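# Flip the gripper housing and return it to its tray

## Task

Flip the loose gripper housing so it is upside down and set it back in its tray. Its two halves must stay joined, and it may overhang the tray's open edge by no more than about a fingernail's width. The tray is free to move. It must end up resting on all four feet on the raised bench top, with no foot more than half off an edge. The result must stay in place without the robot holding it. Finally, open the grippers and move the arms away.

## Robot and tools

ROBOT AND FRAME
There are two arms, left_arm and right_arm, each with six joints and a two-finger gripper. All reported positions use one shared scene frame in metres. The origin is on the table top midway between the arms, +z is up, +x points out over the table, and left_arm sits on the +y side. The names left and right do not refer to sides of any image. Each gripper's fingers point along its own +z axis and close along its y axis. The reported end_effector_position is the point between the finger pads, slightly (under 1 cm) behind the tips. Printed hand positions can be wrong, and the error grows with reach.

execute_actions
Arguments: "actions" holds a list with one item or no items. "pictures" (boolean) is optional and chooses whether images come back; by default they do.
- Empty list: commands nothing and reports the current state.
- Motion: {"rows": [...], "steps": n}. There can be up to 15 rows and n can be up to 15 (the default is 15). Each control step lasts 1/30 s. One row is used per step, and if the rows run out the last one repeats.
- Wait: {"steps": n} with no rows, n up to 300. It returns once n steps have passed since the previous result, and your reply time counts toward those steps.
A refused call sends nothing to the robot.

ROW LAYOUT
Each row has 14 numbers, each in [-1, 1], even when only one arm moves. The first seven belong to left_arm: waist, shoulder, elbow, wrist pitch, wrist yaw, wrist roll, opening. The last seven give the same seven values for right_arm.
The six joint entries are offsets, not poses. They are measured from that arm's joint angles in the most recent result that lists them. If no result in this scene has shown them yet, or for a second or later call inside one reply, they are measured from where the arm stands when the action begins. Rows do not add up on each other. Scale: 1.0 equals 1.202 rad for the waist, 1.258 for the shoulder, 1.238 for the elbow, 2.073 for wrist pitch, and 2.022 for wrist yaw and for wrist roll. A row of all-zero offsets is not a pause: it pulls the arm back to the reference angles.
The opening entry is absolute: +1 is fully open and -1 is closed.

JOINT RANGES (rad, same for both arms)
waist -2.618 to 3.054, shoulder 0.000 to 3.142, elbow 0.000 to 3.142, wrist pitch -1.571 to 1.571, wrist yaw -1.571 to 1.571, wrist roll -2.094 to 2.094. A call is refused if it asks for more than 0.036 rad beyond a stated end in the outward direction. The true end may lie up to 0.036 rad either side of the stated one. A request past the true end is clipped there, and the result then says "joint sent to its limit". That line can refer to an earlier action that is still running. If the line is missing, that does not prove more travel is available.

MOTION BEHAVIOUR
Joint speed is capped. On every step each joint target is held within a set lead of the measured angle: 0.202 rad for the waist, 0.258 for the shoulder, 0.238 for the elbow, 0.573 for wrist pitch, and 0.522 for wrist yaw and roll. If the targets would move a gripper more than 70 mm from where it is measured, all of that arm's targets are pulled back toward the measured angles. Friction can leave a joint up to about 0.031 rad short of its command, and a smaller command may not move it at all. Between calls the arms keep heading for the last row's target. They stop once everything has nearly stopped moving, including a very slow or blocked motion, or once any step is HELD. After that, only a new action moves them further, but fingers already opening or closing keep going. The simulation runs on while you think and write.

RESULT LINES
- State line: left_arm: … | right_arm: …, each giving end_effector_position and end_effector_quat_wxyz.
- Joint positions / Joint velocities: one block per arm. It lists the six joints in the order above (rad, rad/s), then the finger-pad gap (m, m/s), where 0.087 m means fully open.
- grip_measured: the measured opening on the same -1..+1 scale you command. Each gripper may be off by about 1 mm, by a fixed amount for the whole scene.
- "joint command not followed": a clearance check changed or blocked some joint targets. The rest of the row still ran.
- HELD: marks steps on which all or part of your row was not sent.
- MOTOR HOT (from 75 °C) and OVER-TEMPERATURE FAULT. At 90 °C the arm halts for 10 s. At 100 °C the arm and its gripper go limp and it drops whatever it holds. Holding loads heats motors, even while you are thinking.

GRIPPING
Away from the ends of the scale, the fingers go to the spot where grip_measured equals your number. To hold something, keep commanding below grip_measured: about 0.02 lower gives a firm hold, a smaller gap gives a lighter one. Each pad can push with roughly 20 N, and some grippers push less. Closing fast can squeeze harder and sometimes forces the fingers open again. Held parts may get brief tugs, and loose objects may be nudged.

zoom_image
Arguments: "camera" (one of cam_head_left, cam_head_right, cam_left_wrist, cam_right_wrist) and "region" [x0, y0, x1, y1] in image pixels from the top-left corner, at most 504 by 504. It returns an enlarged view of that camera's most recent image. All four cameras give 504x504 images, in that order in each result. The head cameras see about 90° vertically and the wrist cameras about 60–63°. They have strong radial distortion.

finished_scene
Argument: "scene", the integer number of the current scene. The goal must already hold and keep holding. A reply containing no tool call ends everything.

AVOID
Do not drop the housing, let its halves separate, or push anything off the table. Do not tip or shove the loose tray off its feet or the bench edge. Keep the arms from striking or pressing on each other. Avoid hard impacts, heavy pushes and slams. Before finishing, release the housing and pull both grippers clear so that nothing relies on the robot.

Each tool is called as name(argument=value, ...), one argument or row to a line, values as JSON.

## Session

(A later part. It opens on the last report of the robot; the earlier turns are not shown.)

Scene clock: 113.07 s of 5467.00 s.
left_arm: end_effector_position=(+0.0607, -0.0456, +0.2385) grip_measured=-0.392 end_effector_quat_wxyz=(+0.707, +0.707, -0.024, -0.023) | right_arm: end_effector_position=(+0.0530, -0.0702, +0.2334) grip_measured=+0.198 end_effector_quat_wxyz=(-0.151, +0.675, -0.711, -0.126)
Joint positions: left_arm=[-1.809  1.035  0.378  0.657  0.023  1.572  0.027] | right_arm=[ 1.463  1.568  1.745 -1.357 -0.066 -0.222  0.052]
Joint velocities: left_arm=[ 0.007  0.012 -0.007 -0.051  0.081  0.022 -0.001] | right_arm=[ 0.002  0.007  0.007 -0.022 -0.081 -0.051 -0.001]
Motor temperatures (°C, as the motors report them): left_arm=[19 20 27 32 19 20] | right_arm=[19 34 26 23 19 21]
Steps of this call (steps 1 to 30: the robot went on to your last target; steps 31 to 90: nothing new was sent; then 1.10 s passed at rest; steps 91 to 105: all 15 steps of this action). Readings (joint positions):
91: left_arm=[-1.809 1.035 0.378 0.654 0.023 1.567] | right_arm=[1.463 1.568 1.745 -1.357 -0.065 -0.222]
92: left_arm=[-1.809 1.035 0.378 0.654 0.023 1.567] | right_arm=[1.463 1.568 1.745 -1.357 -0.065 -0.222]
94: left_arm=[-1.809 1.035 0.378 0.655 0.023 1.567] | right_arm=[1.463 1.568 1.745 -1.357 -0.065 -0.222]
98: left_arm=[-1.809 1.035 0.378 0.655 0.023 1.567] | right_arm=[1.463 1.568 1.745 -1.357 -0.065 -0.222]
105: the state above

execute_actions(
  actions=[
    {"rows":[[0,0,0,0,0,0,-0.44,0,0,0,0,0,0,0.3],[0,0,0,0,0,0,-0.44,0,0,0,0,0,0,0.5],[0,0,0,0,0,0,-0.44,0,0,0,0,0,0,0.7],[0,0,0,0,0,0,-0.44,0,0,0,0,0,0,0.7],[0,0,0,0,0,0,-0.44,0,-0.04,0,0,0,0,0.7],[0,0,0,0,0,0,-0.44,0,-0.08,0,0,0,0,0.7],[0,0,0,0,0,0,-0.44,0,-0.12,0,0,0,0,0.7],[0,0,0,0,0,0,-0.44,0,-0.16,0,0,0,0,0.7],[0,0,0,0,0,0,-0.44,0,-0.2,0,0,0,0,0.7],[0,0,0,0,0,0,-0.44,0,-0.24,0,0,0,0,0.7],[0,0,0,0,0,0,-0.44,0,-0.28,0,0,0,0,0.7],[0,0,0,0,0,0,-0.44,0,-0.32,0,0,0,0,0.7],[0,0,0,0,0,0,-0.44,0,-0.36,0,0,0,0,0.7],[0,0,0,0,0,0,-0.44,0,-0.4,0,0,0,0,0.7]]},
  ],
  pictures=false,
)

execute_actions(
  actions=[
    {"steps":8},
  ],
  pictures=false,
)

execute_actions(
  actions=[
    {"rows":[[0,0,0,0,0,-0.1,-0.44,0.05,0,0,0,0.035,0.113,0.7],[0,0,0,0,0,-0.2,-0.44,0.1,0,0,0,0.035,0.113,0.7],[0,0,0,0,0,-0.3,-0.44,0.15,0,0,0,0.035,0.113,0.7],[0,0,0,0,0,-1,-0.44,0.193,0,0,0,0.035,0.113,0.7]]},
  ],
  pictures=false,
)

execute_actions(
  actions=[
    {"steps":25},
  ],
  pictures=false,
)

execute_actions(
  actions=[
    {"rows":[[0,0,0,0,0,-0.562,-0.44,0,0,0,0,0,0,0.7]]},
  ],
  pictures=false,
)

execute_actions(
  actions=[
    {"steps":20},
  ],
)

Scene clock: 122.47 s of 5467.00 s.
left_arm: end_effector_position=(+0.0607, -0.0456, +0.2385) grip_measured=-0.392 end_effector_quat_wxyz=(+0.707, +0.707, -0.024, -0.023) | right_arm: end_effector_position=(+0.0305, -0.1467, +0.3459) grip_measured=+0.700 end_effector_quat_wxyz=(-0.337, +0.634, -0.656, -0.233)
Joint positions: left_arm=[-1.809  1.035  0.378  0.657  0.023  1.572  0.027] | right_arm=[ 1.463  1.118  1.74  -1.351 -0.066 -0.222  0.074]
Joint velocities: left_arm=[ 0.002 -0.017 -0.012 -0.022  0.022  0.066 -0.   ] | right_arm=[ 0.012 -1.58   0.046  0.022  0.037 -0.037 -0.   ]
Motor temperatures (°C, as the motors report them): left_arm=[19 20 27 32 19 20] | right_arm=[19 33 27 23 19 21]
Steps of this call (steps 1 to 15: the robot went on to your last target; steps 16 to 90: nothing new was sent; then 5.90 s passed at rest; steps 91 to 105: all 15 steps of this action). Readings (joint positions):
91: left_arm=[-1.809 1.035 0.378 0.657 0.023 1.572] | right_arm=[1.463 1.568 1.745 -1.357 -0.066 -0.222]
92: left_arm=[-1.809 1.035 0.378 0.657 0.023 1.572] | right_arm=[1.463 1.568 1.745 -1.357 -0.066 -0.222]
94: left_arm=[-1.809 1.035 0.378 0.657 0.023 1.572] | right_arm=[1.463 1.568 1.745 -1.357 -0.066 -0.222]
98: left_arm=[-1.809 1.035 0.378 0.657 0.023 1.572] | right_arm=[1.463 1.512 1.742 -1.356 -0.066 -0.222]
105: the state above

Scene clock: 122.73 s of 5467.00 s.
left_arm: end_effector_position=(+0.0607, -0.0456, +0.2385) grip_measured=-0.392 end_effector_quat_wxyz=(+0.707, +0.707, -0.024, -0.023) | right_arm: end_effector_position=(+0.0253, -0.1645, +0.3643) grip_measured=+0.700 end_effector_quat_wxyz=(-0.370, +0.623, -0.642, -0.252)
Joint positions: left_arm=[-1.809  1.035  0.378  0.657  0.023  1.572  0.027] | right_arm=[ 1.463  1.044  1.754 -1.355 -0.066 -0.222  0.074]
Joint velocities: left_arm=[ 0.002  0.017  0.002  0.007 -0.037  0.007 -0.001] | right_arm=[-0.007  0.227  0.017 -0.037 -0.022  0.022 -0.   ]
Motor temperatures (°C, as the motors report them): left_arm=[19 20 27 32 19 20] | right_arm=[19 33 27 23 19 21]
Steps of this call (steps 1 to 8: the robot went on to your last target). Readings (joint positions):
1: left_arm=[-1.809 1.035 0.378 0.657 0.023 1.572] | right_arm=[1.463 1.071 1.744 -1.352 -0.066 -0.222]
2: left_arm=[-1.809 1.035 0.378 0.657 0.023 1.572] | right_arm=[1.463 1.040 1.749 -1.353 -0.066 -0.222]
4: left_arm=[-1.809 1.035 0.378 0.657 0.023 1.572] | right_arm=[1.463 1.018 1.754 -1.353 -0.066 -0.222]
8: the state above

Scene clock: 123.23 s of 5467.00 s.
left_arm: end_effector_position=(+0.0282, -0.0434, +0.1978) grip_measured=-0.392 end_effector_quat_wxyz=(+0.537, +0.566, +0.424, -0.461) | right_arm: end_effector_position=(-0.0196, -0.1562, +0.3622) grip_measured=+0.700 end_effector_quat_wxyz=(-0.321, +0.618, -0.649, -0.305)
Joint positions: left_arm=[-1.809  1.035  0.378  0.657  0.023  0.219  0.027] | right_arm=[ 1.686  1.051  1.754 -1.355 -0.01  -0.008  0.074]
Joint velocities: left_arm=[-0.012  0.017 -0.012 -0.051 -0.037 -2.85   0.001] | right_arm=[-0.007 -0.007 -0.012 -0.037 -0.037  0.051  0.   ]
Motor temperatures (°C, as the motors report them): left_arm=[19 20 27 32 19 20] | right_arm=[19 33 27 23 19 21]
Steps of this call (steps 1 to 15: all 15 steps of this action). Readings (joint positions):
1: left_arm=[-1.809 1.035 0.378 0.657 0.023 1.545] | right_arm=[1.473 1.049 1.754 -1.355 -0.056 -0.191]
2: left_arm=[-1.809 1.035 0.378 0.657 0.023 1.483] | right_arm=[1.502 1.051 1.754 -1.355 -0.041 -0.151]
4: left_arm=[-1.809 1.035 0.378 0.657 0.023 1.295] | right_arm=[1.598 1.051 1.754 -1.355 -0.025 -0.095]
8: left_arm=[-1.809 1.035 0.378 0.657 0.023 0.903] | right_arm=[1.683 1.051 1.754 -1.355 -0.020 -0.040]
15: the state above

Scene clock: 124.07 s of 5467.00 s.
left_arm: end_effector_position=(+0.0015, -0.0417, +0.2008) grip_measured=-0.392 end_effector_quat_wxyz=(-0.359, -0.398, -0.584, +0.610) | right_arm: end_effector_position=(-0.0196, -0.1562, +0.3622) grip_measured=+0.700 end_effector_quat_wxyz=(-0.321, +0.615, -0.652, -0.306)
Joint positions: left_arm=[-1.809  1.035  0.378  0.657  0.023 -0.44   0.027] | right_arm=[ 1.687  1.051  1.754 -1.355 -0.007  0.     0.074]
Joint velocities: left_arm=[-0.002  0.017 -0.002  0.037 -0.051  0.022 -0.   ] | right_arm=[ 0.002  0.002 -0.017  0.022  0.037 -0.037 -0.001]
Motor temperatures (°C, as the motors report them): left_arm=[19 20 27 32 19 20] | right_arm=[19 33 27 23 19 21]
Steps of this call (steps 1 to 25: the robot went on to your last target). Readings (joint positions):
1: left_arm=[-1.809 1.035 0.378 0.657 0.023 0.121] | right_arm=[1.686 1.051 1.754 -1.355 -0.009 -0.006]
2: left_arm=[-1.809 1.035 0.378 0.657 0.023 0.023] | right_arm=[1.687 1.051 1.754 -1.355 -0.009 -0.005]
4: left_arm=[-1.809 1.035 0.378 0.657 0.023 -0.144] | right_arm=[1.687 1.051 1.754 -1.355 -0.008 -0.003]
8: left_arm=[-1.809 1.035 0.378 0.657 0.023 -0.322] | right_arm=[1.687 1.051 1.754 -1.355 -0.007 -0.001]
25: the state above

Scene clock: 124.57 s of 5467.00 s.
left_arm: end_effector_position=(-0.0223, -0.0400, +0.2351) grip_measured=-0.392 end_effector_quat_wxyz=(+0.005, +0.052, +0.705, -0.707) | right_arm: end_effector_position=(-0.0196, -0.1562, +0.3622) grip_measured=+0.700 end_effector_quat_wxyz=(-0.321, +0.615, -0.652, -0.306)
Joint positions: left_arm=[-1.809  1.035  0.378  0.657  0.023 -1.491  0.027] | right_arm=[ 1.687  1.051  1.754 -1.355 -0.007  0.     0.074]
Joint velocities: left_arm=[ 0.002 -0.002  0.012  0.022  0.007 -0.564 -0.001] | right_arm=[ 0.002 -0.012  0.002 -0.081 -0.051  0.007 -0.   ]
Motor temperatures (°C, as the motors report them): left_arm=[19 20 27 32 19 20] | right_arm=[19 33 26 23 19 21]
Steps of this call (steps 1 to 15: all 15 steps of this action). Readings (joint positions):
1: left_arm=[-1.809 1.035 0.378 0.657 0.023 -0.511] | right_arm=[1.687 1.051 1.754 -1.355 -0.007 0.000]
2: left_arm=[-1.809 1.035 0.378 0.657 0.023 -0.610] | right_arm=[1.687 1.051 1.754 -1.355 -0.007 0.000]
4: left_arm=[-1.809 1.035 0.378 0.657 0.023 -0.805] | right_arm=[1.687 1.051 1.754 -1.355 -0.007 0.000]
8: left_arm=[-1.809 1.035 0.378 0.657 0.023 -1.189] | right_arm=[1.687 1.051 1.754 -1.355 -0.007 0.000]
15: the state above

Scene clock: 125.23 s of 5467.00 s.
left_arm: end_effector_position=(-0.0225, -0.0400, +0.2384) grip_measured=-0.392 end_effector_quat_wxyz=(-0.023, +0.025, +0.707, -0.707) | right_arm: end_effector_position=(-0.0196, -0.1562, +0.3622) grip_measured=+0.700 end_effector_quat_wxyz=(-0.321, +0.615, -0.652, -0.306)
Joint positions: left_arm=[-1.809  1.035  0.378  0.657  0.023 -1.568  0.027] | right_arm=[ 1.687  1.051  1.754 -1.355 -0.007  0.     0.074]
Joint velocities: left_arm=[-0.012  0.002  0.017  0.007 -0.022 -0.037  0.   ] | right_arm=[ 0.017 -0.002  0.012  0.037 -0.037 -0.066  0.   ]
Motor temperatures (°C, as the motors report them): left_arm=[19 20 27 32 19 20] | right_arm=[19 32 26 24 19 21]
Steps of this call (steps 1 to 20: the robot went on to your last target). Readings (joint positions):
1: left_arm=[-1.809 1.035 0.378 0.657 0.023 -1.507] | right_arm=[1.687 1.051 1.754 -1.355 -0.007 0.000]
2: left_arm=[-1.809 1.035 0.378 0.657 0.023 -1.519] | right_arm=[1.687 1.051 1.754 -1.355 -0.007 0.000]
4: left_arm=[-1.809 1.035 0.378 0.657 0.023 -1.537] | right_arm=[1.687 1.051 1.754 -1.355 -0.007 0.000]
8: left_arm=[-1.809 1.035 0.378 0.657 0.023 -1.556] | right_arm=[1.687 1.051 1.754 -1.355 -0.007 0.000]
20: the state above

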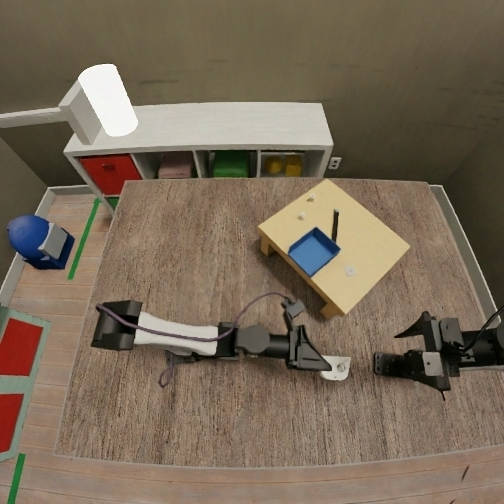

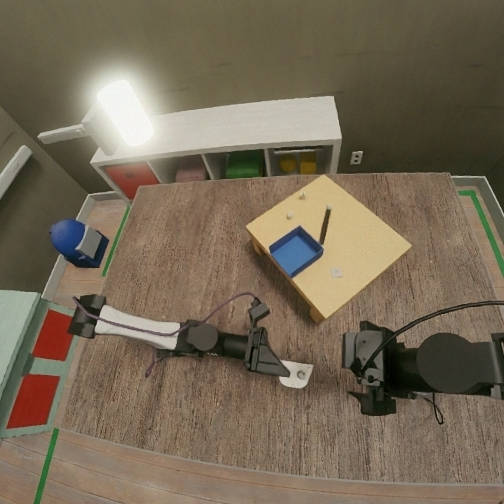

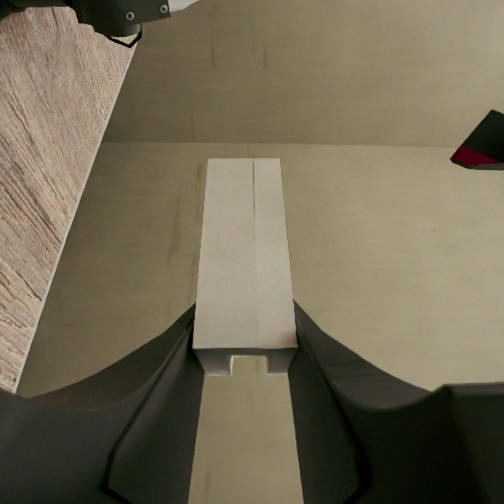

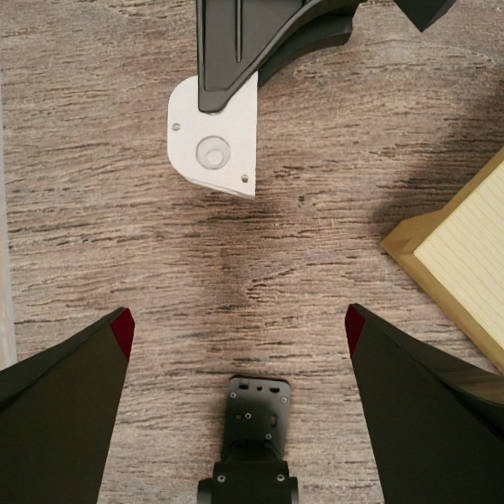

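execute_actions(
  actions=[
    {"rows":[[0,0,0,0,0,0,-0.44,0.02,0.03,-0.01,0,0,0,0.9],[0,0,0,0,0,0,-0.44,0.045,0.06,-0.02,0,0,0,0.9],[0,0,0,0,0,0,-0.44,0.045,0.09,-0.03,0,0,0,0.9],[0,0,0,0,0,0,-0.44,0.045,0.12,-0.03,0,0,0,0.9],[0,0,0,0,0,0,-0.44,0.045,0.15,-0.03,0,0,0,0.9],[0,0,0,0,0,0,-0.44,0.045,0.18,-0.03,0,0,0,0.9],[0,0,0,0,0,0,-0.44,0.045,0.21,-0.03,0,0,0,0.9],[0,0,0,0,0,0,-0.44,0.045,0.24,-0.03,0,0,0,0.9],[0,0,0,0,0,0,-0.44,0.045,0.265,-0.03,0,0,0,0.9],[0,0,0,0,0,0,-0.44,0.045,0.29,-0.03,0,0,0,0.9],[0,0,0,0,0,0,-0.44,0.045,0.31,-0.03,0,0,0,0.9],[0,0,0,0,0,0,-0.44,0.045,0.33,-0.03,0,0,0,0.9],[0,0,0,0,0,0,-0.44,0.045,0.345,-0.03,0,0,0,0.9],[0,0,0,0,0,0,-0.44,0.045,0.355,-0.03,0,0,0,0.9],[0,0,0,0,0,0,-0.44,0.045,0.36,-0.03,0,0,0,0.9]]},
  ],
  pictures=false,
)

execute_actions(
  actions=[
    {"steps":10},
  ],
)

Scene clock: 131.53 s of 5467.00 s.
left_arm: end_effector_position=(-0.0225, -0.0400, +0.2384) grip_measured=-0.392 end_effector_quat_wxyz=(-0.023, +0.024, +0.707, -0.707) | right_arm: end_effector_position=(-0.0275, -0.0704, +0.2451) grip_measured=+0.900 end_effector_quat_wxyz=(-0.152, +0.685, -0.696, -0.154)
Joint positions: left_arm=[-1.809  1.035  0.378  0.657  0.023 -1.569  0.027] | right_arm=[ 1.732  1.502  1.722 -1.355 -0.006  0.     0.083]
Joint velocities: left_arm=[ 0.002 -0.007 -0.007  0.037  0.007 -0.022 -0.   ] | right_arm=[ 0.002  0.496 -0.061  0.007  0.051  0.022 -0.001]
Motor temperatures (°C, as the motors report them): left_arm=[19 20 27 32 19 20] | right_arm=[19 31 26 24 19 21]
Steps of this call (steps 1 to 15: the robot went on to your last target; steps 16 to 90: nothing new was sent; then 2.80 s passed at rest; steps 91 to 105: all 15 steps of this action). Readings (joint positions):
91: left_arm=[-1.809 1.035 0.378 0.657 0.023 -1.569] | right_arm=[1.689 1.053 1.754 -1.355 -0.007 0.000]
92: left_arm=[-1.809 1.035 0.378 0.657 0.023 -1.569] | right_arm=[1.700 1.058 1.754 -1.356 -0.006 0.000]
94: left_arm=[-1.809 1.035 0.378 0.657 0.023 -1.569] | right_arm=[1.724 1.092 1.754 -1.357 -0.006 0.000]
98: left_arm=[-1.809 1.035 0.378 0.657 0.023 -1.569] | right_arm=[1.732 1.250 1.752 -1.356 -0.006 0.000]
105: the state above

Scene clock: 131.87 s of 5467.00 s.
left_arm: end_effector_position=(-0.0225, -0.0400, +0.2384) grip_measured=-0.392 end_effector_quat_wxyz=(-0.023, +0.024, +0.707, -0.707) | right_arm: end_effector_position=(-0.0275, -0.0686, +0.2396) grip_measured=+0.900 end_effector_quat_wxyz=(-0.145, +0.686, -0.697, -0.147)
Joint positions: left_arm=[-1.809  1.035  0.378  0.657  0.023 -1.569  0.027] | right_arm=[ 1.732  1.519  1.719 -1.355 -0.006  0.     0.083]
Joint velocities: left_arm=[ 0.017  0.007 -0.002  0.022 -0.037  0.095  0.   ] | right_arm=[-0.017  0.012 -0.002 -0.037 -0.037 -0.066 -0.001]
Motor temperatures (°C, as the motors report them): left_arm=[19 20 27 32 19 20] | right_arm=[19 31 26 24 19 21]
Steps of this call (steps 1 to 10: the robot went on to your last target). Readings (joint positions):
1: left_arm=[-1.809 1.035 0.378 0.657 0.023 -1.569] | right_arm=[1.732 1.515 1.720 -1.355 -0.006 0.000]
2: left_arm=[-1.809 1.035 0.378 0.657 0.023 -1.569] | right_arm=[1.732 1.521 1.719 -1.355 -0.006 0.000]
4: left_arm=[-1.809 1.035 0.378 0.657 0.023 -1.569] | right_arm=[1.732 1.521 1.719 -1.355 -0.006 0.000]
8: left_arm=[-1.809 1.035 0.378 0.657 0.023 -1.569] | right_arm=[1.732 1.519 1.719 -1.355 -0.006 0.000]
10: the state above

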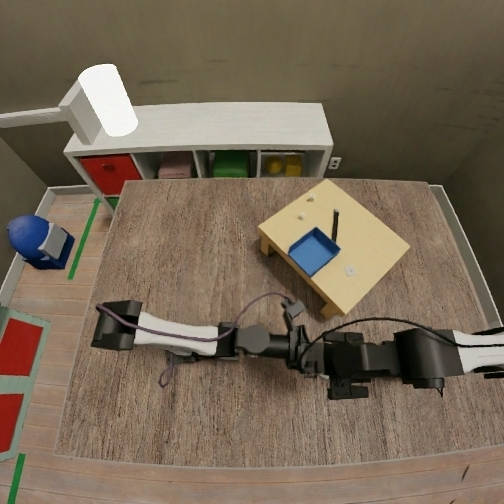

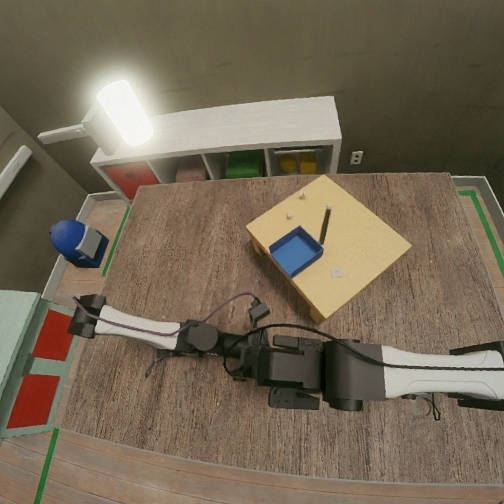

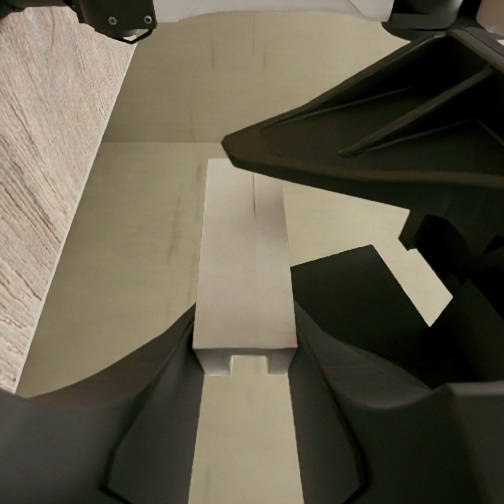

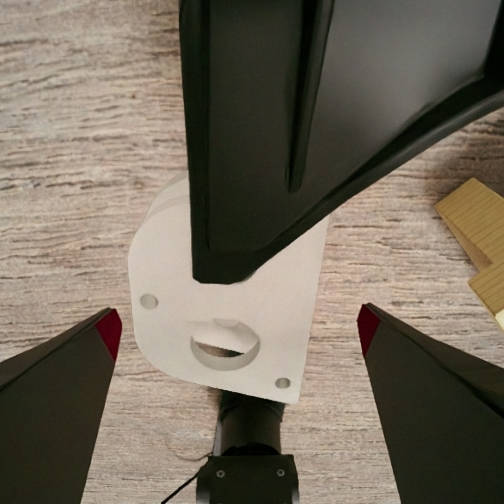

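execute_actions(
  actions=[
    {"rows":[[0,0,0,0,0,0,-0.44,0,0.01,0.02,0,0,0.045,0.8],[0,0,0,0,0,0,-0.44,0,0.02,0.03,0,0,0.045,0.7],[0,0,0,0,0,0,-0.44,0,0.032,0.036,0,0,0.045,0.6],[0,0,0,0,0,0,-0.44,0,0.032,0.036,0,0,0.045,0.6],[0,0,0,0,0,0,-0.44,0,0.032,0.036,0,0,0.045,0.55],[0,0,0,0,0,0,-0.44,0,0.032,0.036,0,0,0.045,0.5],[0,0,0,0,0,0,-0.44,0,0.032,0.036,0,0,0.045,0.45],[0,0,0,0,0,0,-0.44,0,0.032,0.036,0,0,0.045,0.4]]},
  ],
)

Scene clock: 135.03 s of 5467.00 s.
left_arm: end_effector_position=(-0.0225, -0.0400, +0.2384) grip_measured=-0.392 end_effector_quat_wxyz=(-0.023, +0.024, +0.707, -0.707) | right_arm: end_effector_position=(-0.0307, -0.0625, +0.2361) grip_measured=+0.400 end_effector_quat_wxyz=(-0.134, +0.659, -0.726, -0.147)
Joint positions: left_arm=[-1.809  1.035  0.378  0.657  0.023 -1.569  0.027] | right_arm=[ 1.732  1.551  1.738 -1.358 -0.006  0.082  0.061]
Joint velocities: left_arm=[-0.002  0.002  0.007 -0.007  0.066 -0.051  0.   ] | right_arm=[-0.017  0.002  0.017 -0.037  0.007  0.081 -0.001]
Motor temperatures (°C, as the motors report them): left_arm=[19 20 27 33 19 20] | right_arm=[19 31 26 24 19 21]
Steps of this call (steps 1 to 30: the robot went on to your last target; steps 31 to 80: nothing new was sent; steps 81 to 95: all 15 steps of this action). Readings (joint positions):
81: left_arm=[-1.809 1.035 0.378 0.657 0.023 -1.569] | right_arm=[1.732 1.519 1.719 -1.355 -0.006 0.011]
82: left_arm=[-1.809 1.035 0.378 0.657 0.023 -1.569] | right_arm=[1.732 1.521 1.721 -1.356 -0.006 0.026]
84: left_arm=[-1.809 1.035 0.378 0.657 0.023 -1.569] | right_arm=[1.732 1.531 1.733 -1.358 -0.006 0.048]
88: left_arm=[-1.809 1.035 0.378 0.657 0.023 -1.569] | right_arm=[1.732 1.548 1.738 -1.358 -0.006 0.070]
95: the state above

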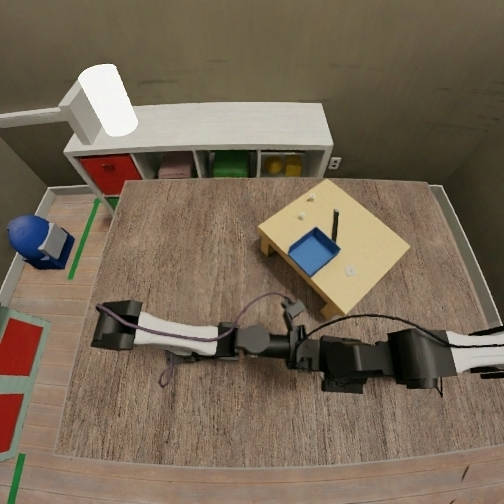

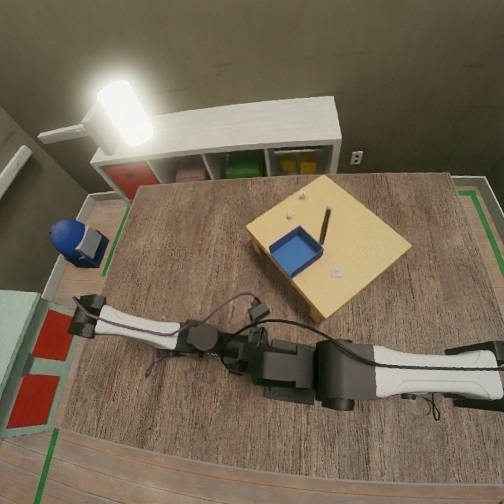

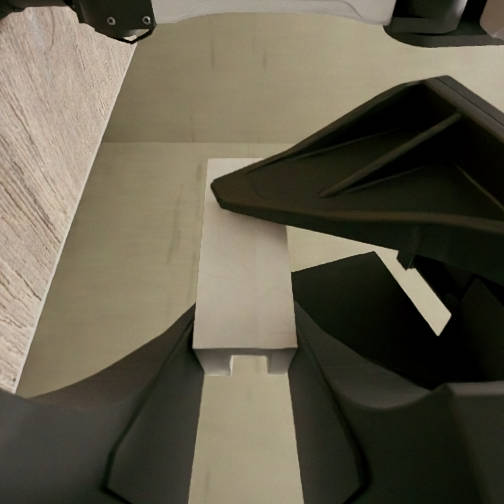

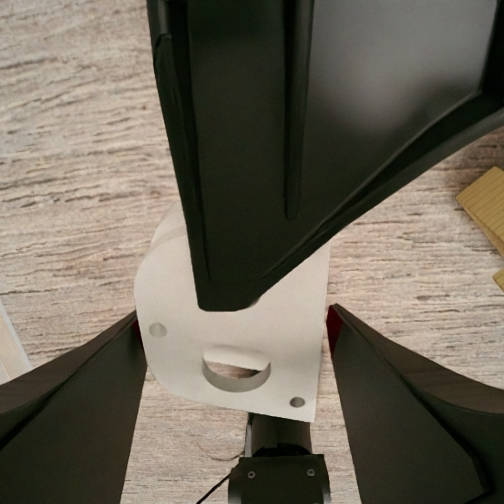

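execute_actions(
  actions=[
    {"rows":[[0,0,0,0,0,0,-0.44,0.012,0,0,0,0,0,0.38],[0,0,0,0,0,0,-0.44,0.012,0,0,0,0,0,0.36],[0,0,0,0,0,0,-0.44,0.012,0,0,0,0,0,0.34],[0,0,0,0,0,0,-0.44,0.012,0,0,0,0,0,0.32],[0,0,0,0,0,0,-0.44,0.012,0,0,0,0,0,0.3],[0,0,0,0,0,0,-0.44,0.012,0,0,0,0,0,0.28],[0,0,0,0,0,0,-0.44,0.012,0,0,0,0,0,0.26],[0,0,0,0,0,0,-0.44,0.012,0,0,0,0,0,0.24],[0,0,0,0,0,0,-0.44,0.012,0,0,0,0,0,0.22],[0,0,0,0,0,0,-0.44,0.012,0,0,0,0,0,0.2],[0,0,0,0,0,0,-0.44,0.012,0,0,0,0,0,0.18],[0,0,0,0,0,0,-0.44,0.012,0,0,0,0,0,0.15]]},
  ],
  pictures=false,
)

Scene clock: 138.33 s of 5467.00 s.
left_arm: end_effector_position=(-0.0228, -0.0399, +0.2384) grip_measured=-0.394 end_effector_quat_wxyz=(-0.024, +0.025, +0.707, -0.707) | right_arm: end_effector_position=(-0.0326, -0.0627, +0.2361) grip_measured=+0.197 end_effector_quat_wxyz=(-0.133, +0.660, -0.724, -0.147)
Joint positions: left_arm=[-1.809  1.035  0.378  0.657  0.026 -1.569  0.027] | right_arm=[ 1.738  1.551  1.738 -1.358 -0.005  0.083  0.052]
Joint velocities: left_arm=[ 0.002  0.012 -0.002 -0.007 -0.007 -0.051  0.   ] | right_arm=[-0.007 -0.007  0.002  0.022  0.051  0.007 -0.   ]
Motor temperatures (°C, as the motors report them): left_arm=[19 20 27 33 19 20] | right_arm=[19 31 27 24 19 21]
Steps of this call (steps 1 to 15: the robot went on to your last target; steps 16 to 84: nothing new was sent; steps 85 to 99: all 15 steps of this action). Readings (joint positions):
85: left_arm=[-1.809 1.035 0.378 0.657 0.023 -1.569] | right_arm=[1.732 1.551 1.738 -1.358 -0.006 0.085]
86: left_arm=[-1.809 1.035 0.378 0.657 0.023 -1.569] | right_arm=[1.734 1.551 1.738 -1.358 -0.006 0.085]
88: left_arm=[-1.809 1.035 0.378 0.657 0.023 -1.569] | right_arm=[1.737 1.551 1.738 -1.358 -0.006 0.085]
92: left_arm=[-1.809 1.035 0.378 0.657 0.023 -1.569] | right_arm=[1.738 1.551 1.738 -1.358 -0.006 0.085]
99: the state above

execute_actions(
  actions=[
    {"rows":[[0,0,0,0,0,0,-0.35,0,0,0,0,0,0,0.15],[0,0,0,0,0,0,-0.2,0,0,0,0,0,0,0.15],[0,0,0,0,0,0,0,0,0,0,-0.0,0,0,0.15],[0,0,0,-0.01,0,0,0.05,0,0,0,0,0,0,0.15],[0,-0.02,-0.015,-0.02,0,0,0.05,0,0,0,0,0,0,0.15],[0,-0.04,-0.025,-0.028,0,0,0.05,0,0,0,0,0,0,0.15],[0,-0.06,-0.033,-0.036,0,0,0.05,0,0,0,0,0,0,0.15],[0,-0.08,-0.04,-0.044,0,0,0.05,0,0,0,0,0,0,0.15],[0,-0.1,-0.048,-0.052,0,0,0.05,0,0,0,0,0,0,0.15],[0,-0.12,-0.056,-0.06,0,0,0.05,0,0,0,0,0,0,0.15],[0,-0.14,-0.064,-0.068,0,0,0.05,0,0,0,0,0,0,0.15],[0,-0.165,-0.072,-0.076,0,0,0.05,0,0,0,0,0,0,0.15],[0,-0.19,-0.08,-0.086,0,0,0.05,0,0,0,0,0,0,0.15],[0,-0.22,-0.09,-0.096,0,0,0.05,0,0,0,0,0,0,0.15],[0,-0.25,-0.1,-0.105,0,0,0.05,0,0,0,0,0,0,0.15]]},
  ],
  pictures=false,
)

execute_actions(
  actions=[
    {"rows":[[0,-0.1,-0.03,-0.05,0,0,0.05,0,0,0,0,0,0,0.15],[0,-0.15,-0.05,-0.07,0,0,0.05,0,0,0,0,0,0,0.15],[0,-0.2,-0.06,-0.09,0,0,0.05,0,0,0,0,0,0,0.15],[0,-0.25,-0.07,-0.11,0,0,0.05,0,0,0,0,0,0,0.15],[0,-0.3,-0.08,-0.13,0,0,0.05,0,0,0,0,0,0,0.15],[0,-0.35,-0.09,-0.14,0,0,0.05,0,-0.02,0,0,0,0,0.15],[0,-0.4,-0.1,-0.15,0,0,0.05,0,-0.04,0,0,0,0,0.15],[0,-0.4,-0.1,-0.15,0,0,0.05,0,-0.06,0,0,0,0,0.15],[0,-0.4,-0.1,-0.15,0,0,0.05,0,-0.07,0,0,0,0,0.15]]},
  ],
)

execute_actions(
  actions=[
    {"rows":[[0,0,0,0,0,0,1,-0.03,0,0,0,0,0,0.15],[0,0,0,0,0,0,1,-0.07,0,0,0,0,0,0.15],[0,0,0,0,0,0,1,-0.12,0,0,0,0,0,0.15],[0,0,0,0,0,0,1,-0.17,0,0,0,0,0,0.15],[0,0,0,0,0,0,1,-0.22,0,0,0,0,0,0.15],[0,0,0,0,0,0,1,-0.27,0,0,0,0,0,0.15],[0,0,0,0,0,0,1,-0.32,0,0,0,0,0,0.15],[0,0,0,0,0,0,1,-0.37,0,0,0,0,0,0.15],[0,0,0,0,0,0,1,-0.42,0,0,0,0,0,0.15],[0,0,0,0,0,0,1,-0.47,0,0,0,0,0,0.15],[0.1,0,0,0,0,0.2,1,-0.52,0,0,0,0,0,0.15],[0.2,0,0,0,0,0.4,1,-0.57,0,0,0,0,0,0.15],[0.3,0,0,0,0,0.6,1,-0.62,0,0,0,0,0,0.15],[0.4,0,0,0,0,0.776,1,-0.66,0,0,0,0,0,0.15],[0.595,0,0,0,0,0.776,1,-0.687,0,0,0,0,0,0.15]]},
  ],
  pictures=false,
)

execute_actions(
  actions=[
    {"steps":20},
  ],
  pictures=false,
)

Scene clock: 148.60 s of 5467.00 s.
left_arm: end_effector_position=(-0.0212, -0.0030, +0.2451) grip_measured=+0.050 end_effector_quat_wxyz=(-0.024, +0.025, +0.696, -0.718) | right_arm: end_effector_position=(-0.0326, -0.0627, +0.2361) grip_measured=+0.197 end_effector_quat_wxyz=(-0.133, +0.660, -0.724, -0.147)
Joint positions: left_arm=[-1.809  0.795  0.296  0.53   0.026 -1.569  0.046] | right_arm=[ 1.738  1.551  1.738 -1.358 -0.005  0.083  0.052]
Joint velocities: left_arm=[-0.012 -1.018 -0.339 -0.491 -0.022 -0.066 -0.   ] | right_arm=[-0.007 -0.002  0.002  0.007 -0.007  0.022 -0.   ]
Motor temperatures (°C, as the motors report them): left_arm=[19 20 27 33 19 20] | right_arm=[19 31 27 24 19 21]
Steps of this call (steps 1 to 15: the robot went on to your last target; steps 16 to 90: nothing new was sent; then 6.77 s passed at rest; steps 91 to 105: all 15 steps of this action). Readings (joint positions):
91: left_arm=[-1.809 1.035 0.378 0.657 0.026 -1.569] | right_arm=[1.738 1.551 1.738 -1.358 -0.005 0.083]
92: left_arm=[-1.809 1.035 0.378 0.657 0.026 -1.569] | right_arm=[1.738 1.551 1.738 -1.358 -0.005 0.083]
94: left_arm=[-1.809 1.035 0.378 0.657 0.026 -1.569] | right_arm=[1.738 1.551 1.738 -1.358 -0.005 0.083]
98: left_arm=[-1.809 0.993 0.364 0.626 0.026 -1.569] | right_arm=[1.738 1.551 1.738 -1.358 -0.005 0.083]
105: the state above

Scene clock: 149.10 s of 5467.00 s.
left_arm: end_effector_position=(-0.0184, +0.0615, +0.2646) grip_measured=+0.050 end_effector_quat_wxyz=(+0.024, -0.024, -0.648, +0.761) | right_arm: end_effector_position=(-0.0327, -0.0740, +0.2592) grip_measured=+0.197 end_effector_quat_wxyz=(-0.161, +0.654, -0.717, -0.177)
Joint positions: left_arm=[-1.809  0.297  0.194  0.262  0.026 -1.569  0.046] | right_arm=[ 1.738  1.468  1.738 -1.359 -0.005  0.083  0.052]
Joint velocities: left_arm=[ 0.017  0.012 -0.061 -0.242  0.007 -0.007  0.   ] | right_arm=[-0.002 -0.051 -0.002  0.125 -0.037 -0.007 -0.001]
Motor temperatures (°C, as the motors report them): left_arm=[19 20 27 33 19 20] | right_arm=[19 31 27 24 19 21]
Steps of this call (steps 1 to 15: all 15 steps of this action). Readings (joint positions):
1: left_arm=[-1.809 0.758 0.286 0.510 0.026 -1.569] | right_arm=[1.738 1.551 1.738 -1.358 -0.005 0.083]
2: left_arm=[-1.809 0.714 0.276 0.488 0.026 -1.569] | right_arm=[1.738 1.551 1.738 -1.358 -0.005 0.083]
4: left_arm=[-1.809 0.601 0.252 0.436 0.026 -1.569] | right_arm=[1.738 1.551 1.738 -1.358 -0.005 0.083]
8: left_arm=[-1.809 0.354 0.207 0.333 0.026 -1.569] | right_arm=[1.738 1.543 1.738 -1.358 -0.005 0.083]
15: the state above

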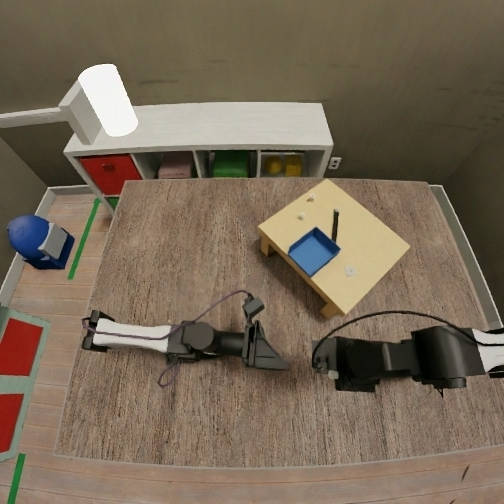

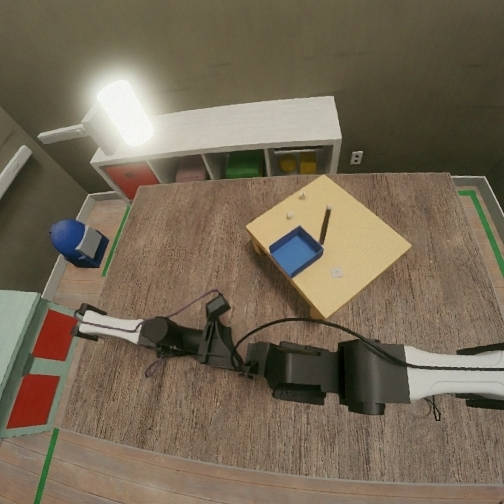

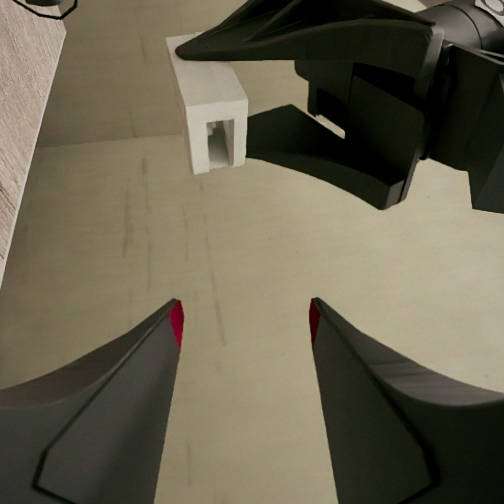

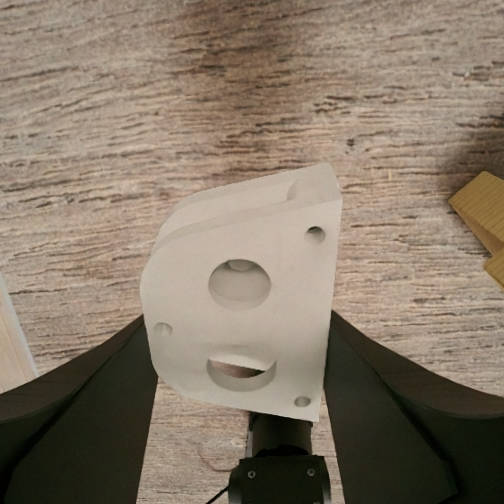

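Scene clock: 149.60 s of 5467.00 s.
left_arm: end_effector_position=(+0.0604, +0.0538, +0.2457) grip_measured=+1.000 end_effector_quat_wxyz=(-0.244, -0.078, -0.646, +0.719) | right_arm: end_effector_position=(+0.1663, -0.1510, +0.2593) grip_measured=+0.197 end_effector_quat_wxyz=(+0.214, -0.347, +0.907, +0.107)
Joint positions: left_arm=[-1.524  0.297  0.194  0.258  0.033 -1.129  0.087] | right_arm=[ 0.989  1.467  1.738 -1.359 -0.007  0.082  0.052]
Joint velocities: left_arm=[ 2.127 -0.002  0.007 -0.007 -0.051  2.806  0.   ] | right_arm=[-1.429 -0.007 -0.012  0.037  0.066 -0.022 -0.001]
Motor temperatures (°C, as the motors report them): left_arm=[19 20 27 33 19 20] | right_arm=[19 31 27 24 19 21]
Steps of this call (steps 1 to 15: all 15 steps of this action). Readings (joint positions):
1: left_arm=[-1.809 0.297 0.194 0.258 0.026 -1.569] | right_arm=[1.735 1.467 1.738 -1.359 -0.007 0.083]
2: left_arm=[-1.809 0.297 0.194 0.257 0.026 -1.569] | right_arm=[1.722 1.467 1.738 -1.359 -0.009 0.083]
4: left_arm=[-1.809 0.297 0.194 0.258 0.026 -1.569] | right_arm=[1.649 1.467 1.738 -1.359 -0.015 0.082]
8: left_arm=[-1.809 0.297 0.194 0.258 0.026 -1.569] | right_arm=[1.404 1.467 1.738 -1.359 -0.014 0.082]
15: the state above

Scene clock: 150.27 s of 5467.00 s.
left_arm: end_effector_position=(+0.2023, +0.1063, +0.2223) grip_measured=+1.000 end_effector_quat_wxyz=(+0.675, +0.283, +0.586, -0.348) | right_arm: end_effector_position=(+0.1836, -0.1684, +0.2593) grip_measured=+0.197 end_effector_quat_wxyz=(+0.220, -0.310, +0.920, +0.094)
Joint positions: left_arm=[-1.1    0.297  0.194  0.258  0.02  -0.03   0.087] | right_arm=[ 0.91   1.467  1.738 -1.359  0.001  0.082  0.052]
Joint velocities: left_arm=[-0.002  0.002 -0.002  0.081  0.037  0.198  0.   ] | right_arm=[-0.002  0.007 -0.012 -0.007 -0.022  0.037  0.   ]
Motor temperatures (°C, as the motors report them): left_arm=[19 20 27 33 19 20] | right_arm=[19 30 27 24 19 21]
Steps of this call (steps 1 to 20: the robot went on to your last target). Readings (joint positions):
1: left_arm=[-1.451 0.297 0.194 0.258 0.032 -1.031] | right_arm=[0.948 1.467 1.738 -1.359 -0.004 0.082]
2: left_arm=[-1.379 0.297 0.194 0.258 0.031 -0.934] | right_arm=[0.922 1.467 1.738 -1.359 -0.000 0.082]
4: left_arm=[-1.233 0.297 0.194 0.258 0.029 -0.738] | right_arm=[0.910 1.467 1.738 -1.359 0.001 0.082]
8: left_arm=[-1.101 0.297 0.194 0.258 0.019 -0.359] | right_arm=[0.910 1.467 1.738 -1.359 0.001 0.082]
20: the state above

execute_actions(
  actions=[
    {"rows":[[0,0,0,0,0,0,1,0,0.02,0.03,0,0,0,0.15],[0,0,0,0,0,0,1,0,0.05,0.065,0.005,0,0,0.15],[0,0,0,0,0,0,1,0,0.08,0.1,0.01,0,0,0.15],[0,0,0,0,0,0,1,0,0.115,0.14,0.015,0,0,0.15],[0,0,0,0,0,0,1,0,0.15,0.18,0.02,0,0,0.15],[0,0,0,0,0,0,1,0,0.185,0.22,0.026,0,0,0.15],[0,0,0,0,0,0,1,0,0.22,0.26,0.026,0,0,0.15],[0,0,0,0,0,0,1,0,0.255,0.3,0.026,0,0,0.15],[0,0,0,0,0,0,1,0,0.29,0.34,0.026,0,0,0.15],[0,0,0,0,0,0,1,0,0.325,0.375,0.026,0,0,0.15],[0,0,0,0,0,0,1,0,0.355,0.41,0.026,0,0,0.15],[0,0,0,0,0,0,1,0,0.385,0.44,0.026,0,0,0.15],[0,0,0,0,0,0,1,0,0.41,0.46,0.026,0,0,0.15],[0,0,0,0,0,0,1,0,0.43,0.475,0.026,0,0,0.15],[0,0,0,0,0,0,1,0,0.44,0.48,0.026,0,0,0.15]]},
  ],
  pictures=false,
)

execute_actions(
  actions=[
    {"steps":15},
  ],
)

Scene clock: 155.20 s of 5467.00 s.
left_arm: end_effector_position=(+0.2025, +0.1064, +0.2223) grip_measured=+1.000 end_effector_quat_wxyz=(+0.676, +0.285, +0.585, -0.346) | right_arm: end_effector_position=(+0.2924, -0.0705, +0.2513) grip_measured=+0.197 end_effector_quat_wxyz=(+0.252, -0.307, +0.911, +0.108)
Joint positions: left_arm=[-1.1    0.297  0.194  0.258  0.02  -0.023  0.087] | right_arm=[ 0.91   1.981  2.28  -1.313  0.001  0.082  0.052]
Joint velocities: left_arm=[ 0.012  0.017 -0.017  0.022 -0.037  0.007  0.   ] | right_arm=[-0.017  0.803  0.452  0.139 -0.051 -0.066  0.   ]
Motor temperatures (°C, as the motors report them): left_arm=[19 20 27 33 19 20] | right_arm=[19 30 27 24 19 21]
Steps of this call (steps 1 to 30: the robot went on to your last target; steps 31 to 90: nothing new was sent; then 1.43 s passed at rest; steps 91 to 105: all 15 steps of this action). Readings (joint positions):
91: left_arm=[-1.100 0.297 0.194 0.258 0.020 -0.009] | right_arm=[0.910 1.469 1.740 -1.360 0.001 0.082]
92: left_arm=[-1.100 0.297 0.194 0.258 0.020 -0.012] | right_arm=[0.910 1.477 1.751 -1.366 0.001 0.082]
94: left_arm=[-1.100 0.297 0.194 0.258 0.020 -0.016] | right_arm=[0.910 1.521 1.815 -1.374 0.001 0.082]
98: left_arm=[-1.100 0.297 0.194 0.258 0.020 -0.021] | right_arm=[0.910 1.686 2.010 -1.349 0.001 0.082]
105: the state above

Scene clock: 155.70 s of 5467.00 s.
left_arm: end_effector_position=(+0.2025, +0.1064, +0.2223) grip_measured=+1.000 end_effector_quat_wxyz=(+0.676, +0.285, +0.585, -0.346) | right_arm: end_effector_position=(+0.3008, -0.0629, +0.2344) grip_measured=+0.197 end_effector_quat_wxyz=(+0.239, -0.308, +0.915, +0.102)
Joint positions: left_arm=[-1.1    0.297  0.194  0.258  0.02  -0.024  0.087] | right_arm=[ 0.91   2.041  2.307 -1.311  0.001  0.082  0.052]
Joint velocities: left_arm=[-0.002 -0.002 -0.002  0.007 -0.066 -0.022  0.   ] | right_arm=[ 0.007  0.002 -0.002 -0.066  0.066 -0.007 -0.002]
Motor temperatures (°C, as the motors report them): left_arm=[19 20 27 33 19 20] | right_arm=[19 30 27 24 19 21]
Steps of this call (steps 1 to 15: the robot went on to your last target). Readings (joint positions):
1: left_arm=[-1.100 0.297 0.194 0.258 0.020 -0.023] | right_arm=[0.910 2.005 2.290 -1.311 0.001 0.082]
2: left_arm=[-1.100 0.297 0.194 0.258 0.020 -0.023] | right_arm=[0.910 2.022 2.293 -1.310 0.001 0.082]
4: left_arm=[-1.100 0.297 0.194 0.258 0.020 -0.023] | right_arm=[0.910 2.039 2.293 -1.310 0.001 0.082]
8: left_arm=[-1.100 0.297 0.194 0.258 0.020 -0.023] | right_arm=[0.910 2.041 2.301 -1.311 0.001 0.082]
15: the state above

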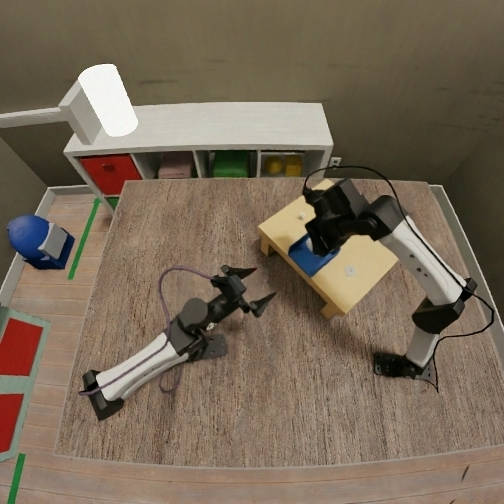

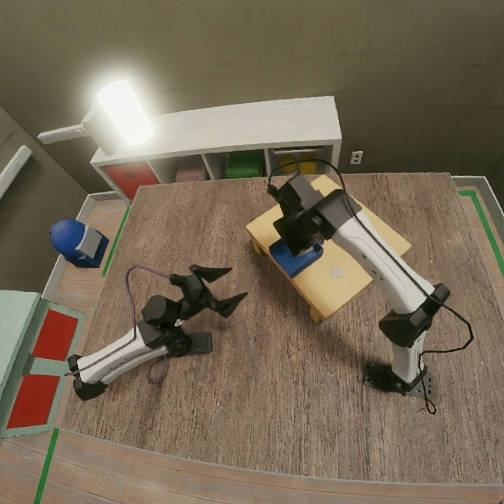

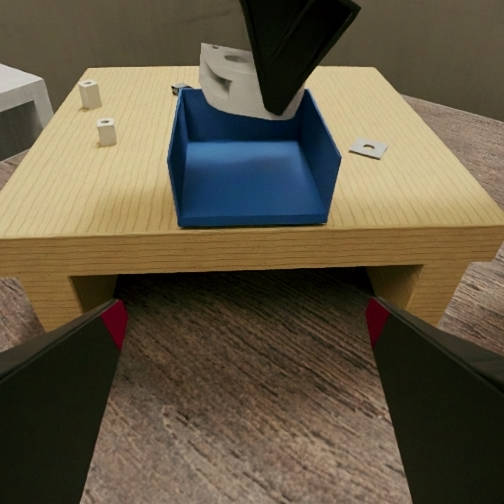

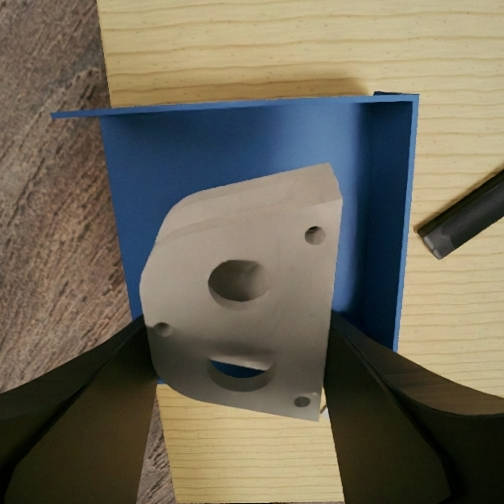

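execute_actions(
  actions=[
    {"rows":[[0,0,0,0,0,0,1,0.015,0,0,0.02,0,0,0.15],[0,0,0,0,0,0,1,0.015,0,0,0.02,0,0,0.15],[0,0,0,0,0,0,1,0.015,0,0,0.02,0,0,0.15],[0,0,0,0,0,0,1,0.015,0.005,0,0.02,0,0,0.15],[0,0,0,0,0,0,1,0.015,0.01,0,0.02,0,0,0.15],[0,0,0,0,0,0,1,0.015,0.015,0,0.02,0,0,0.15],[0,0,0,0,0,0,1,0.015,0.02,0,0.02,0,0,0.15],[0,0,0,0,0,0,1,0.015,0.025,0,0.02,0,0,0.15],[0,0,0,0,0,0,1,0.015,0.03,0,0.02,0,0,0.15],[0,0,0,0,0,0,1,0.015,0.035,0,0.02,0,0,0.15],[0,0,0,0,0,0,1,0.015,0.04,0,0.02,0,0,0.15],[0,0,0,0,0,0,1,0.015,0.045,0,0.02,0,0,0.15],[0,0,0,0,0,0,1,0.015,0.05,0,0.02,0,0,0.15]]},
  ],
  pictures=false,
)

execute_actions(
  actions=[
    {"steps":10},
  ],
)

Scene clock: 159.93 s of 5467.00 s.
left_arm: end_effector_position=(+0.2025, +0.1064, +0.2223) grip_measured=+1.000 end_effector_quat_wxyz=(+0.676, +0.285, +0.585, -0.346) | right_arm: end_effector_position=(+0.3053, -0.0519, +0.2129) grip_measured=+0.197 end_effector_quat_wxyz=(+0.224, -0.315, +0.917, +0.097)
Joint positions: left_arm=[-1.1    0.297  0.194  0.258  0.02  -0.024  0.087] | right_arm=[ 0.921  2.095  2.307 -1.29   0.001  0.082  0.052]
Joint velocities: left_arm=[-0.017 -0.007 -0.002 -0.007  0.037  0.081  0.   ] | right_arm=[-0.017  0.193 -0.007 -0.037 -0.037  0.007 -0.001]
Motor temperatures (°C, as the motors report them): left_arm=[19 20 27 33 19 20] | right_arm=[19 32 28 24 19 21]
Steps of this call (steps 1 to 15: the robot went on to your last target; steps 16 to 90: nothing new was sent; then 0.73 s passed at rest; steps 91 to 105: all 15 steps of this action). Readings (joint positions):
91: left_arm=[-1.100 0.297 0.194 0.258 0.020 -0.024] | right_arm=[0.911 2.041 2.307 -1.310 0.001 0.082]
92: left_arm=[-1.100 0.297 0.194 0.258 0.020 -0.024] | right_arm=[0.912 2.041 2.307 -1.306 0.001 0.082]
94: left_arm=[-1.100 0.297 0.194 0.258 0.020 -0.024] | right_arm=[0.917 2.041 2.307 -1.301 0.001 0.082]
98: left_arm=[-1.100 0.297 0.194 0.258 0.020 -0.024] | right_arm=[0.921 2.046 2.307 -1.294 0.001 0.082]
105: the state above

Scene clock: 160.27 s of 5467.00 s.
left_arm: end_effector_position=(+0.2025, +0.1064, +0.2223) grip_measured=+1.000 end_effector_quat_wxyz=(+0.676, +0.285, +0.585, -0.346) | right_arm: end_effector_position=(+0.3063, -0.0509, +0.2072) grip_measured=+0.197 end_effector_quat_wxyz=(+0.218, -0.315, +0.919, +0.095)
Joint positions: left_arm=[-1.1    0.297  0.194  0.258  0.02  -0.024  0.087] | right_arm=[ 0.921  2.108  2.307 -1.29   0.001  0.082  0.052]
Joint velocities: left_arm=[ 0.002  0.002 -0.002 -0.051 -0.037  0.095  0.   ] | right_arm=[ 0.002 -0.002 -0.002  0.007  0.022  0.095 -0.001]
Motor temperatures (°C, as the motors report them): left_arm=[19 20 27 33 19 20] | right_arm=[19 32 28 24 19 21]
Steps of this call (steps 1 to 10: the robot went on to your last target). Readings (joint positions):
1: left_arm=[-1.100 0.297 0.194 0.258 0.020 -0.024] | right_arm=[0.921 2.100 2.307 -1.290 0.001 0.082]
2: left_arm=[-1.100 0.297 0.194 0.258 0.020 -0.024] | right_arm=[0.921 2.104 2.307 -1.290 0.001 0.082]
4: left_arm=[-1.100 0.297 0.194 0.258 0.020 -0.024] | right_arm=[0.921 2.108 2.307 -1.290 0.001 0.082]
8: left_arm=[-1.100 0.297 0.194 0.258 0.020 -0.024] | right_arm=[0.921 2.108 2.307 -1.290 0.001 0.082]
10: the state above

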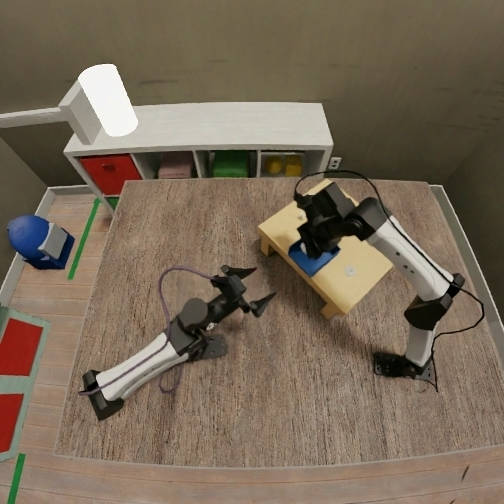

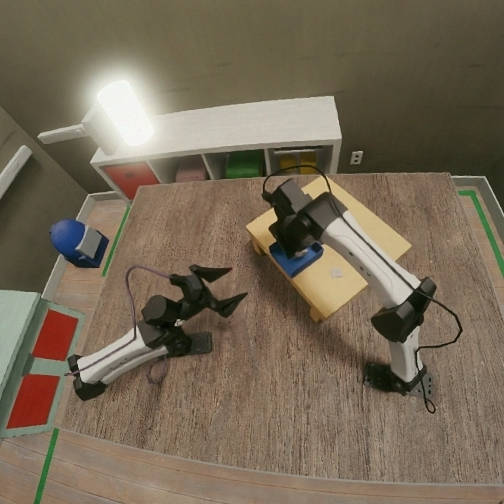

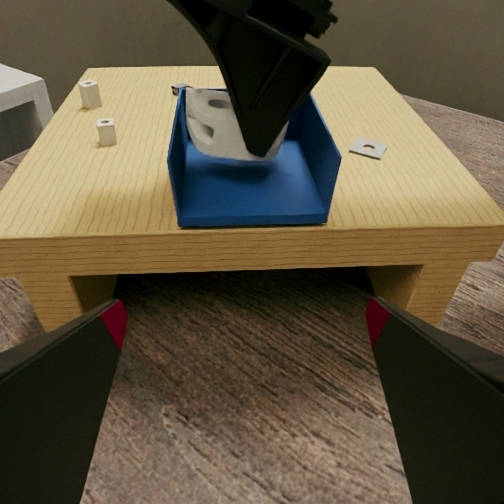

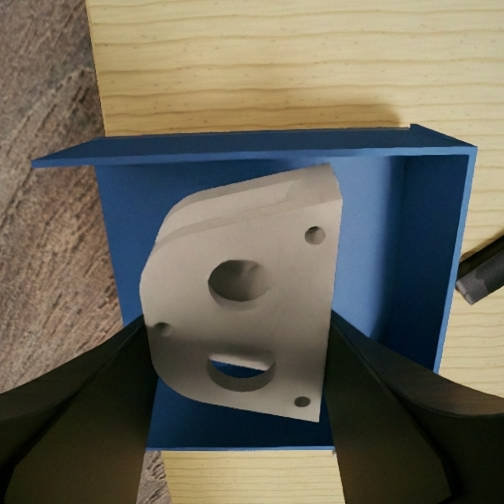

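Now q4 −.035, q2 +.052.

execute_actions(
  actions=[
    {"rows":[[0,0,0,0,0,0,1,0,0,0,-0.02,0,0,0.15],[0,0,0,0,0,0,1,0,0.005,0,-0.02,0,0,0.15],[0,0,0,0,0,0,1,0,0.01,0,-0.02,0,0,0.15],[0,0,0,0,0,0,1,0,0.015,0,-0.02,0,0,0.15],[0,0,0,0,0,0,1,0,0.02,0,-0.02,0,0,0.15],[0,0,0,0,0,0,1,0,0.024,0,-0.02,0,0,0.15],[0,0,0,0,0,0,1,0,0.028,0,-0.02,0,0,0.15],[0,0,0,0,0,0,1,0,0.032,0,-0.02,0,0,0.15],[0,0,0,0,0,0,1,0,0.035,0,-0.02,0,0,0.15],[0,0,0,0,0,0,1,0,0.038,0,-0.02,0,0,0.15],[0,0,0,0,0,0,1,0,0.04,0,-0.02,0,0,0.15]]},
  ],
  pictures=false,
)

execute_actions(
  actions=[
    {"steps":8},
  ],
)

Scene clock: 165.07 s of 5467.00 s.
left_arm: end_effector_position=(+0.2025, +0.1064, +0.2223) grip_measured=+1.000 end_effector_quat_wxyz=(+0.676, +0.285, +0.585, -0.346) | right_arm: end_effector_position=(+0.3027, -0.0542, +0.1826) grip_measured=+0.197 end_effector_quat_wxyz=(+0.179, -0.318, +0.928, +0.078)
Joint positions: left_arm=[-1.1    0.297  0.194  0.258  0.02  -0.024  0.087] | right_arm=[ 0.921  2.158  2.307 -1.327  0.001  0.082  0.052]
Joint velocities: left_arm=[-0.007  0.012 -0.012 -0.037 -0.022 -0.022  0.   ] | right_arm=[-0.002  0.037 -0.007 -0.037  0.007 -0.037  0.   ]
Motor temperatures (°C, as the motors report them): left_arm=[19 20 27 33 19 20] | right_arm=[19 33 28 24 19 21]
Steps of this call (steps 1 to 30: the robot went on to your last target; steps 31 to 90: nothing new was sent; then 1.30 s passed at rest; steps 91 to 105: all 15 steps of this action). Readings (joint positions):
91: left_arm=[-1.100 0.297 0.194 0.258 0.020 -0.024] | right_arm=[0.921 2.108 2.307 -1.292 0.001 0.082]
92: left_arm=[-1.100 0.297 0.194 0.258 0.020 -0.024] | right_arm=[0.921 2.108 2.307 -1.298 0.001 0.082]
94: left_arm=[-1.100 0.297 0.194 0.258 0.020 -0.024] | right_arm=[0.921 2.109 2.307 -1.310 0.001 0.082]
98: left_arm=[-1.100 0.297 0.194 0.258 0.020 -0.024] | right_arm=[0.921 2.122 2.307 -1.320 0.001 0.082]
105: the state above

Scene clock: 165.33 s of 5467.00 s.
left_arm: end_effector_position=(+0.2025, +0.1064, +0.2223) grip_measured=+1.000 end_effector_quat_wxyz=(+0.676, +0.285, +0.585, -0.346) | right_arm: end_effector_position=(+0.3025, -0.0544, +0.1822) grip_measured=+0.197 end_effector_quat_wxyz=(+0.178, -0.318, +0.928, +0.078)
Joint positions: left_arm=[-1.1    0.297  0.194  0.258  0.02  -0.024  0.087] | right_arm=[ 0.921  2.159  2.307 -1.328  0.001  0.082  0.052]
Joint velocities: left_arm=[-0.022 -0.002 -0.002  0.007  0.037 -0.037  0.   ] | right_arm=[-0.007 -0.017 -0.022  0.066  0.007 -0.007 -0.001]
Motor temperatures (°C, as the motors report them): left_arm=[19 20 27 33 19 20] | right_arm=[19 33 28 24 19 21]
Steps of this call (steps 1 to 8: the robot went on to your last target). Readings (joint positions):
1: left_arm=[-1.100 0.297 0.194 0.258 0.020 -0.024] | right_arm=[0.921 2.159 2.307 -1.327 0.001 0.082]
2: left_arm=[-1.100 0.297 0.194 0.258 0.020 -0.024] | right_arm=[0.921 2.159 2.307 -1.327 0.001 0.082]
4: left_arm=[-1.100 0.297 0.194 0.258 0.020 -0.024] | right_arm=[0.921 2.159 2.307 -1.328 0.001 0.082]
8: the state above

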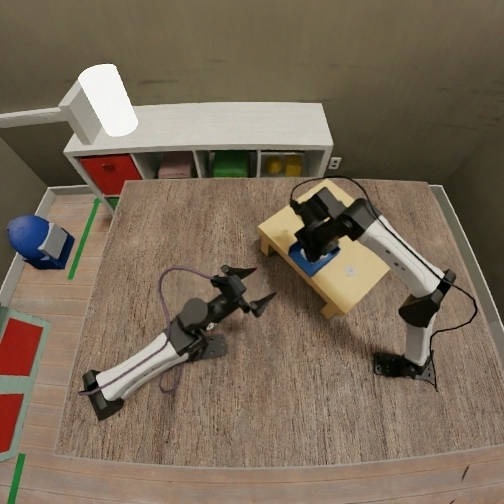

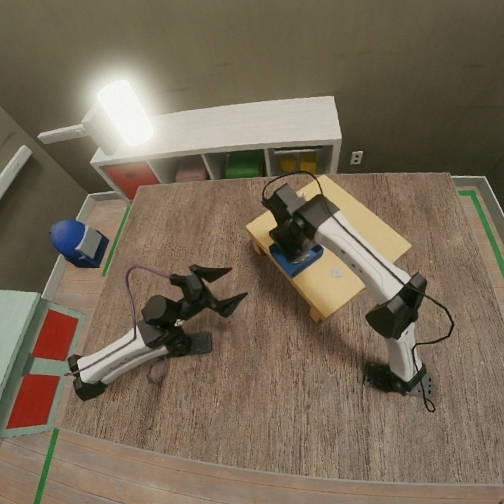

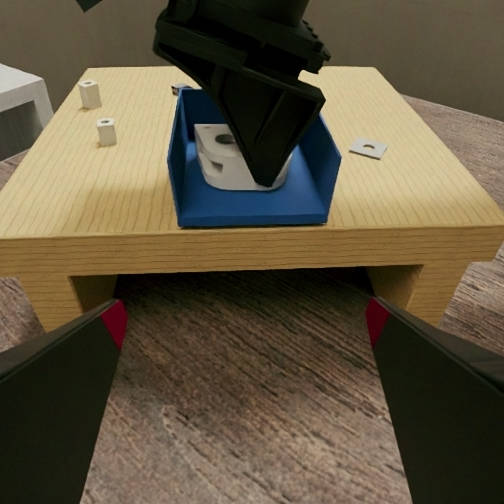

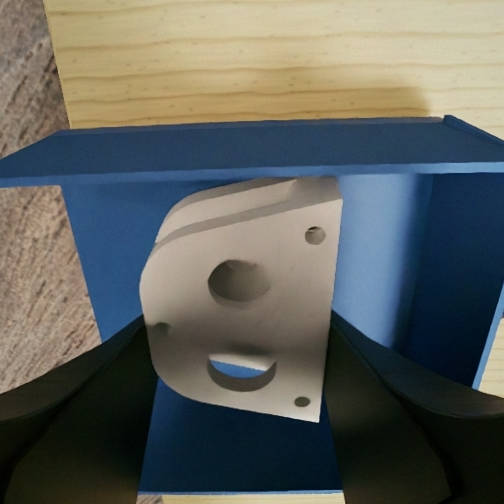

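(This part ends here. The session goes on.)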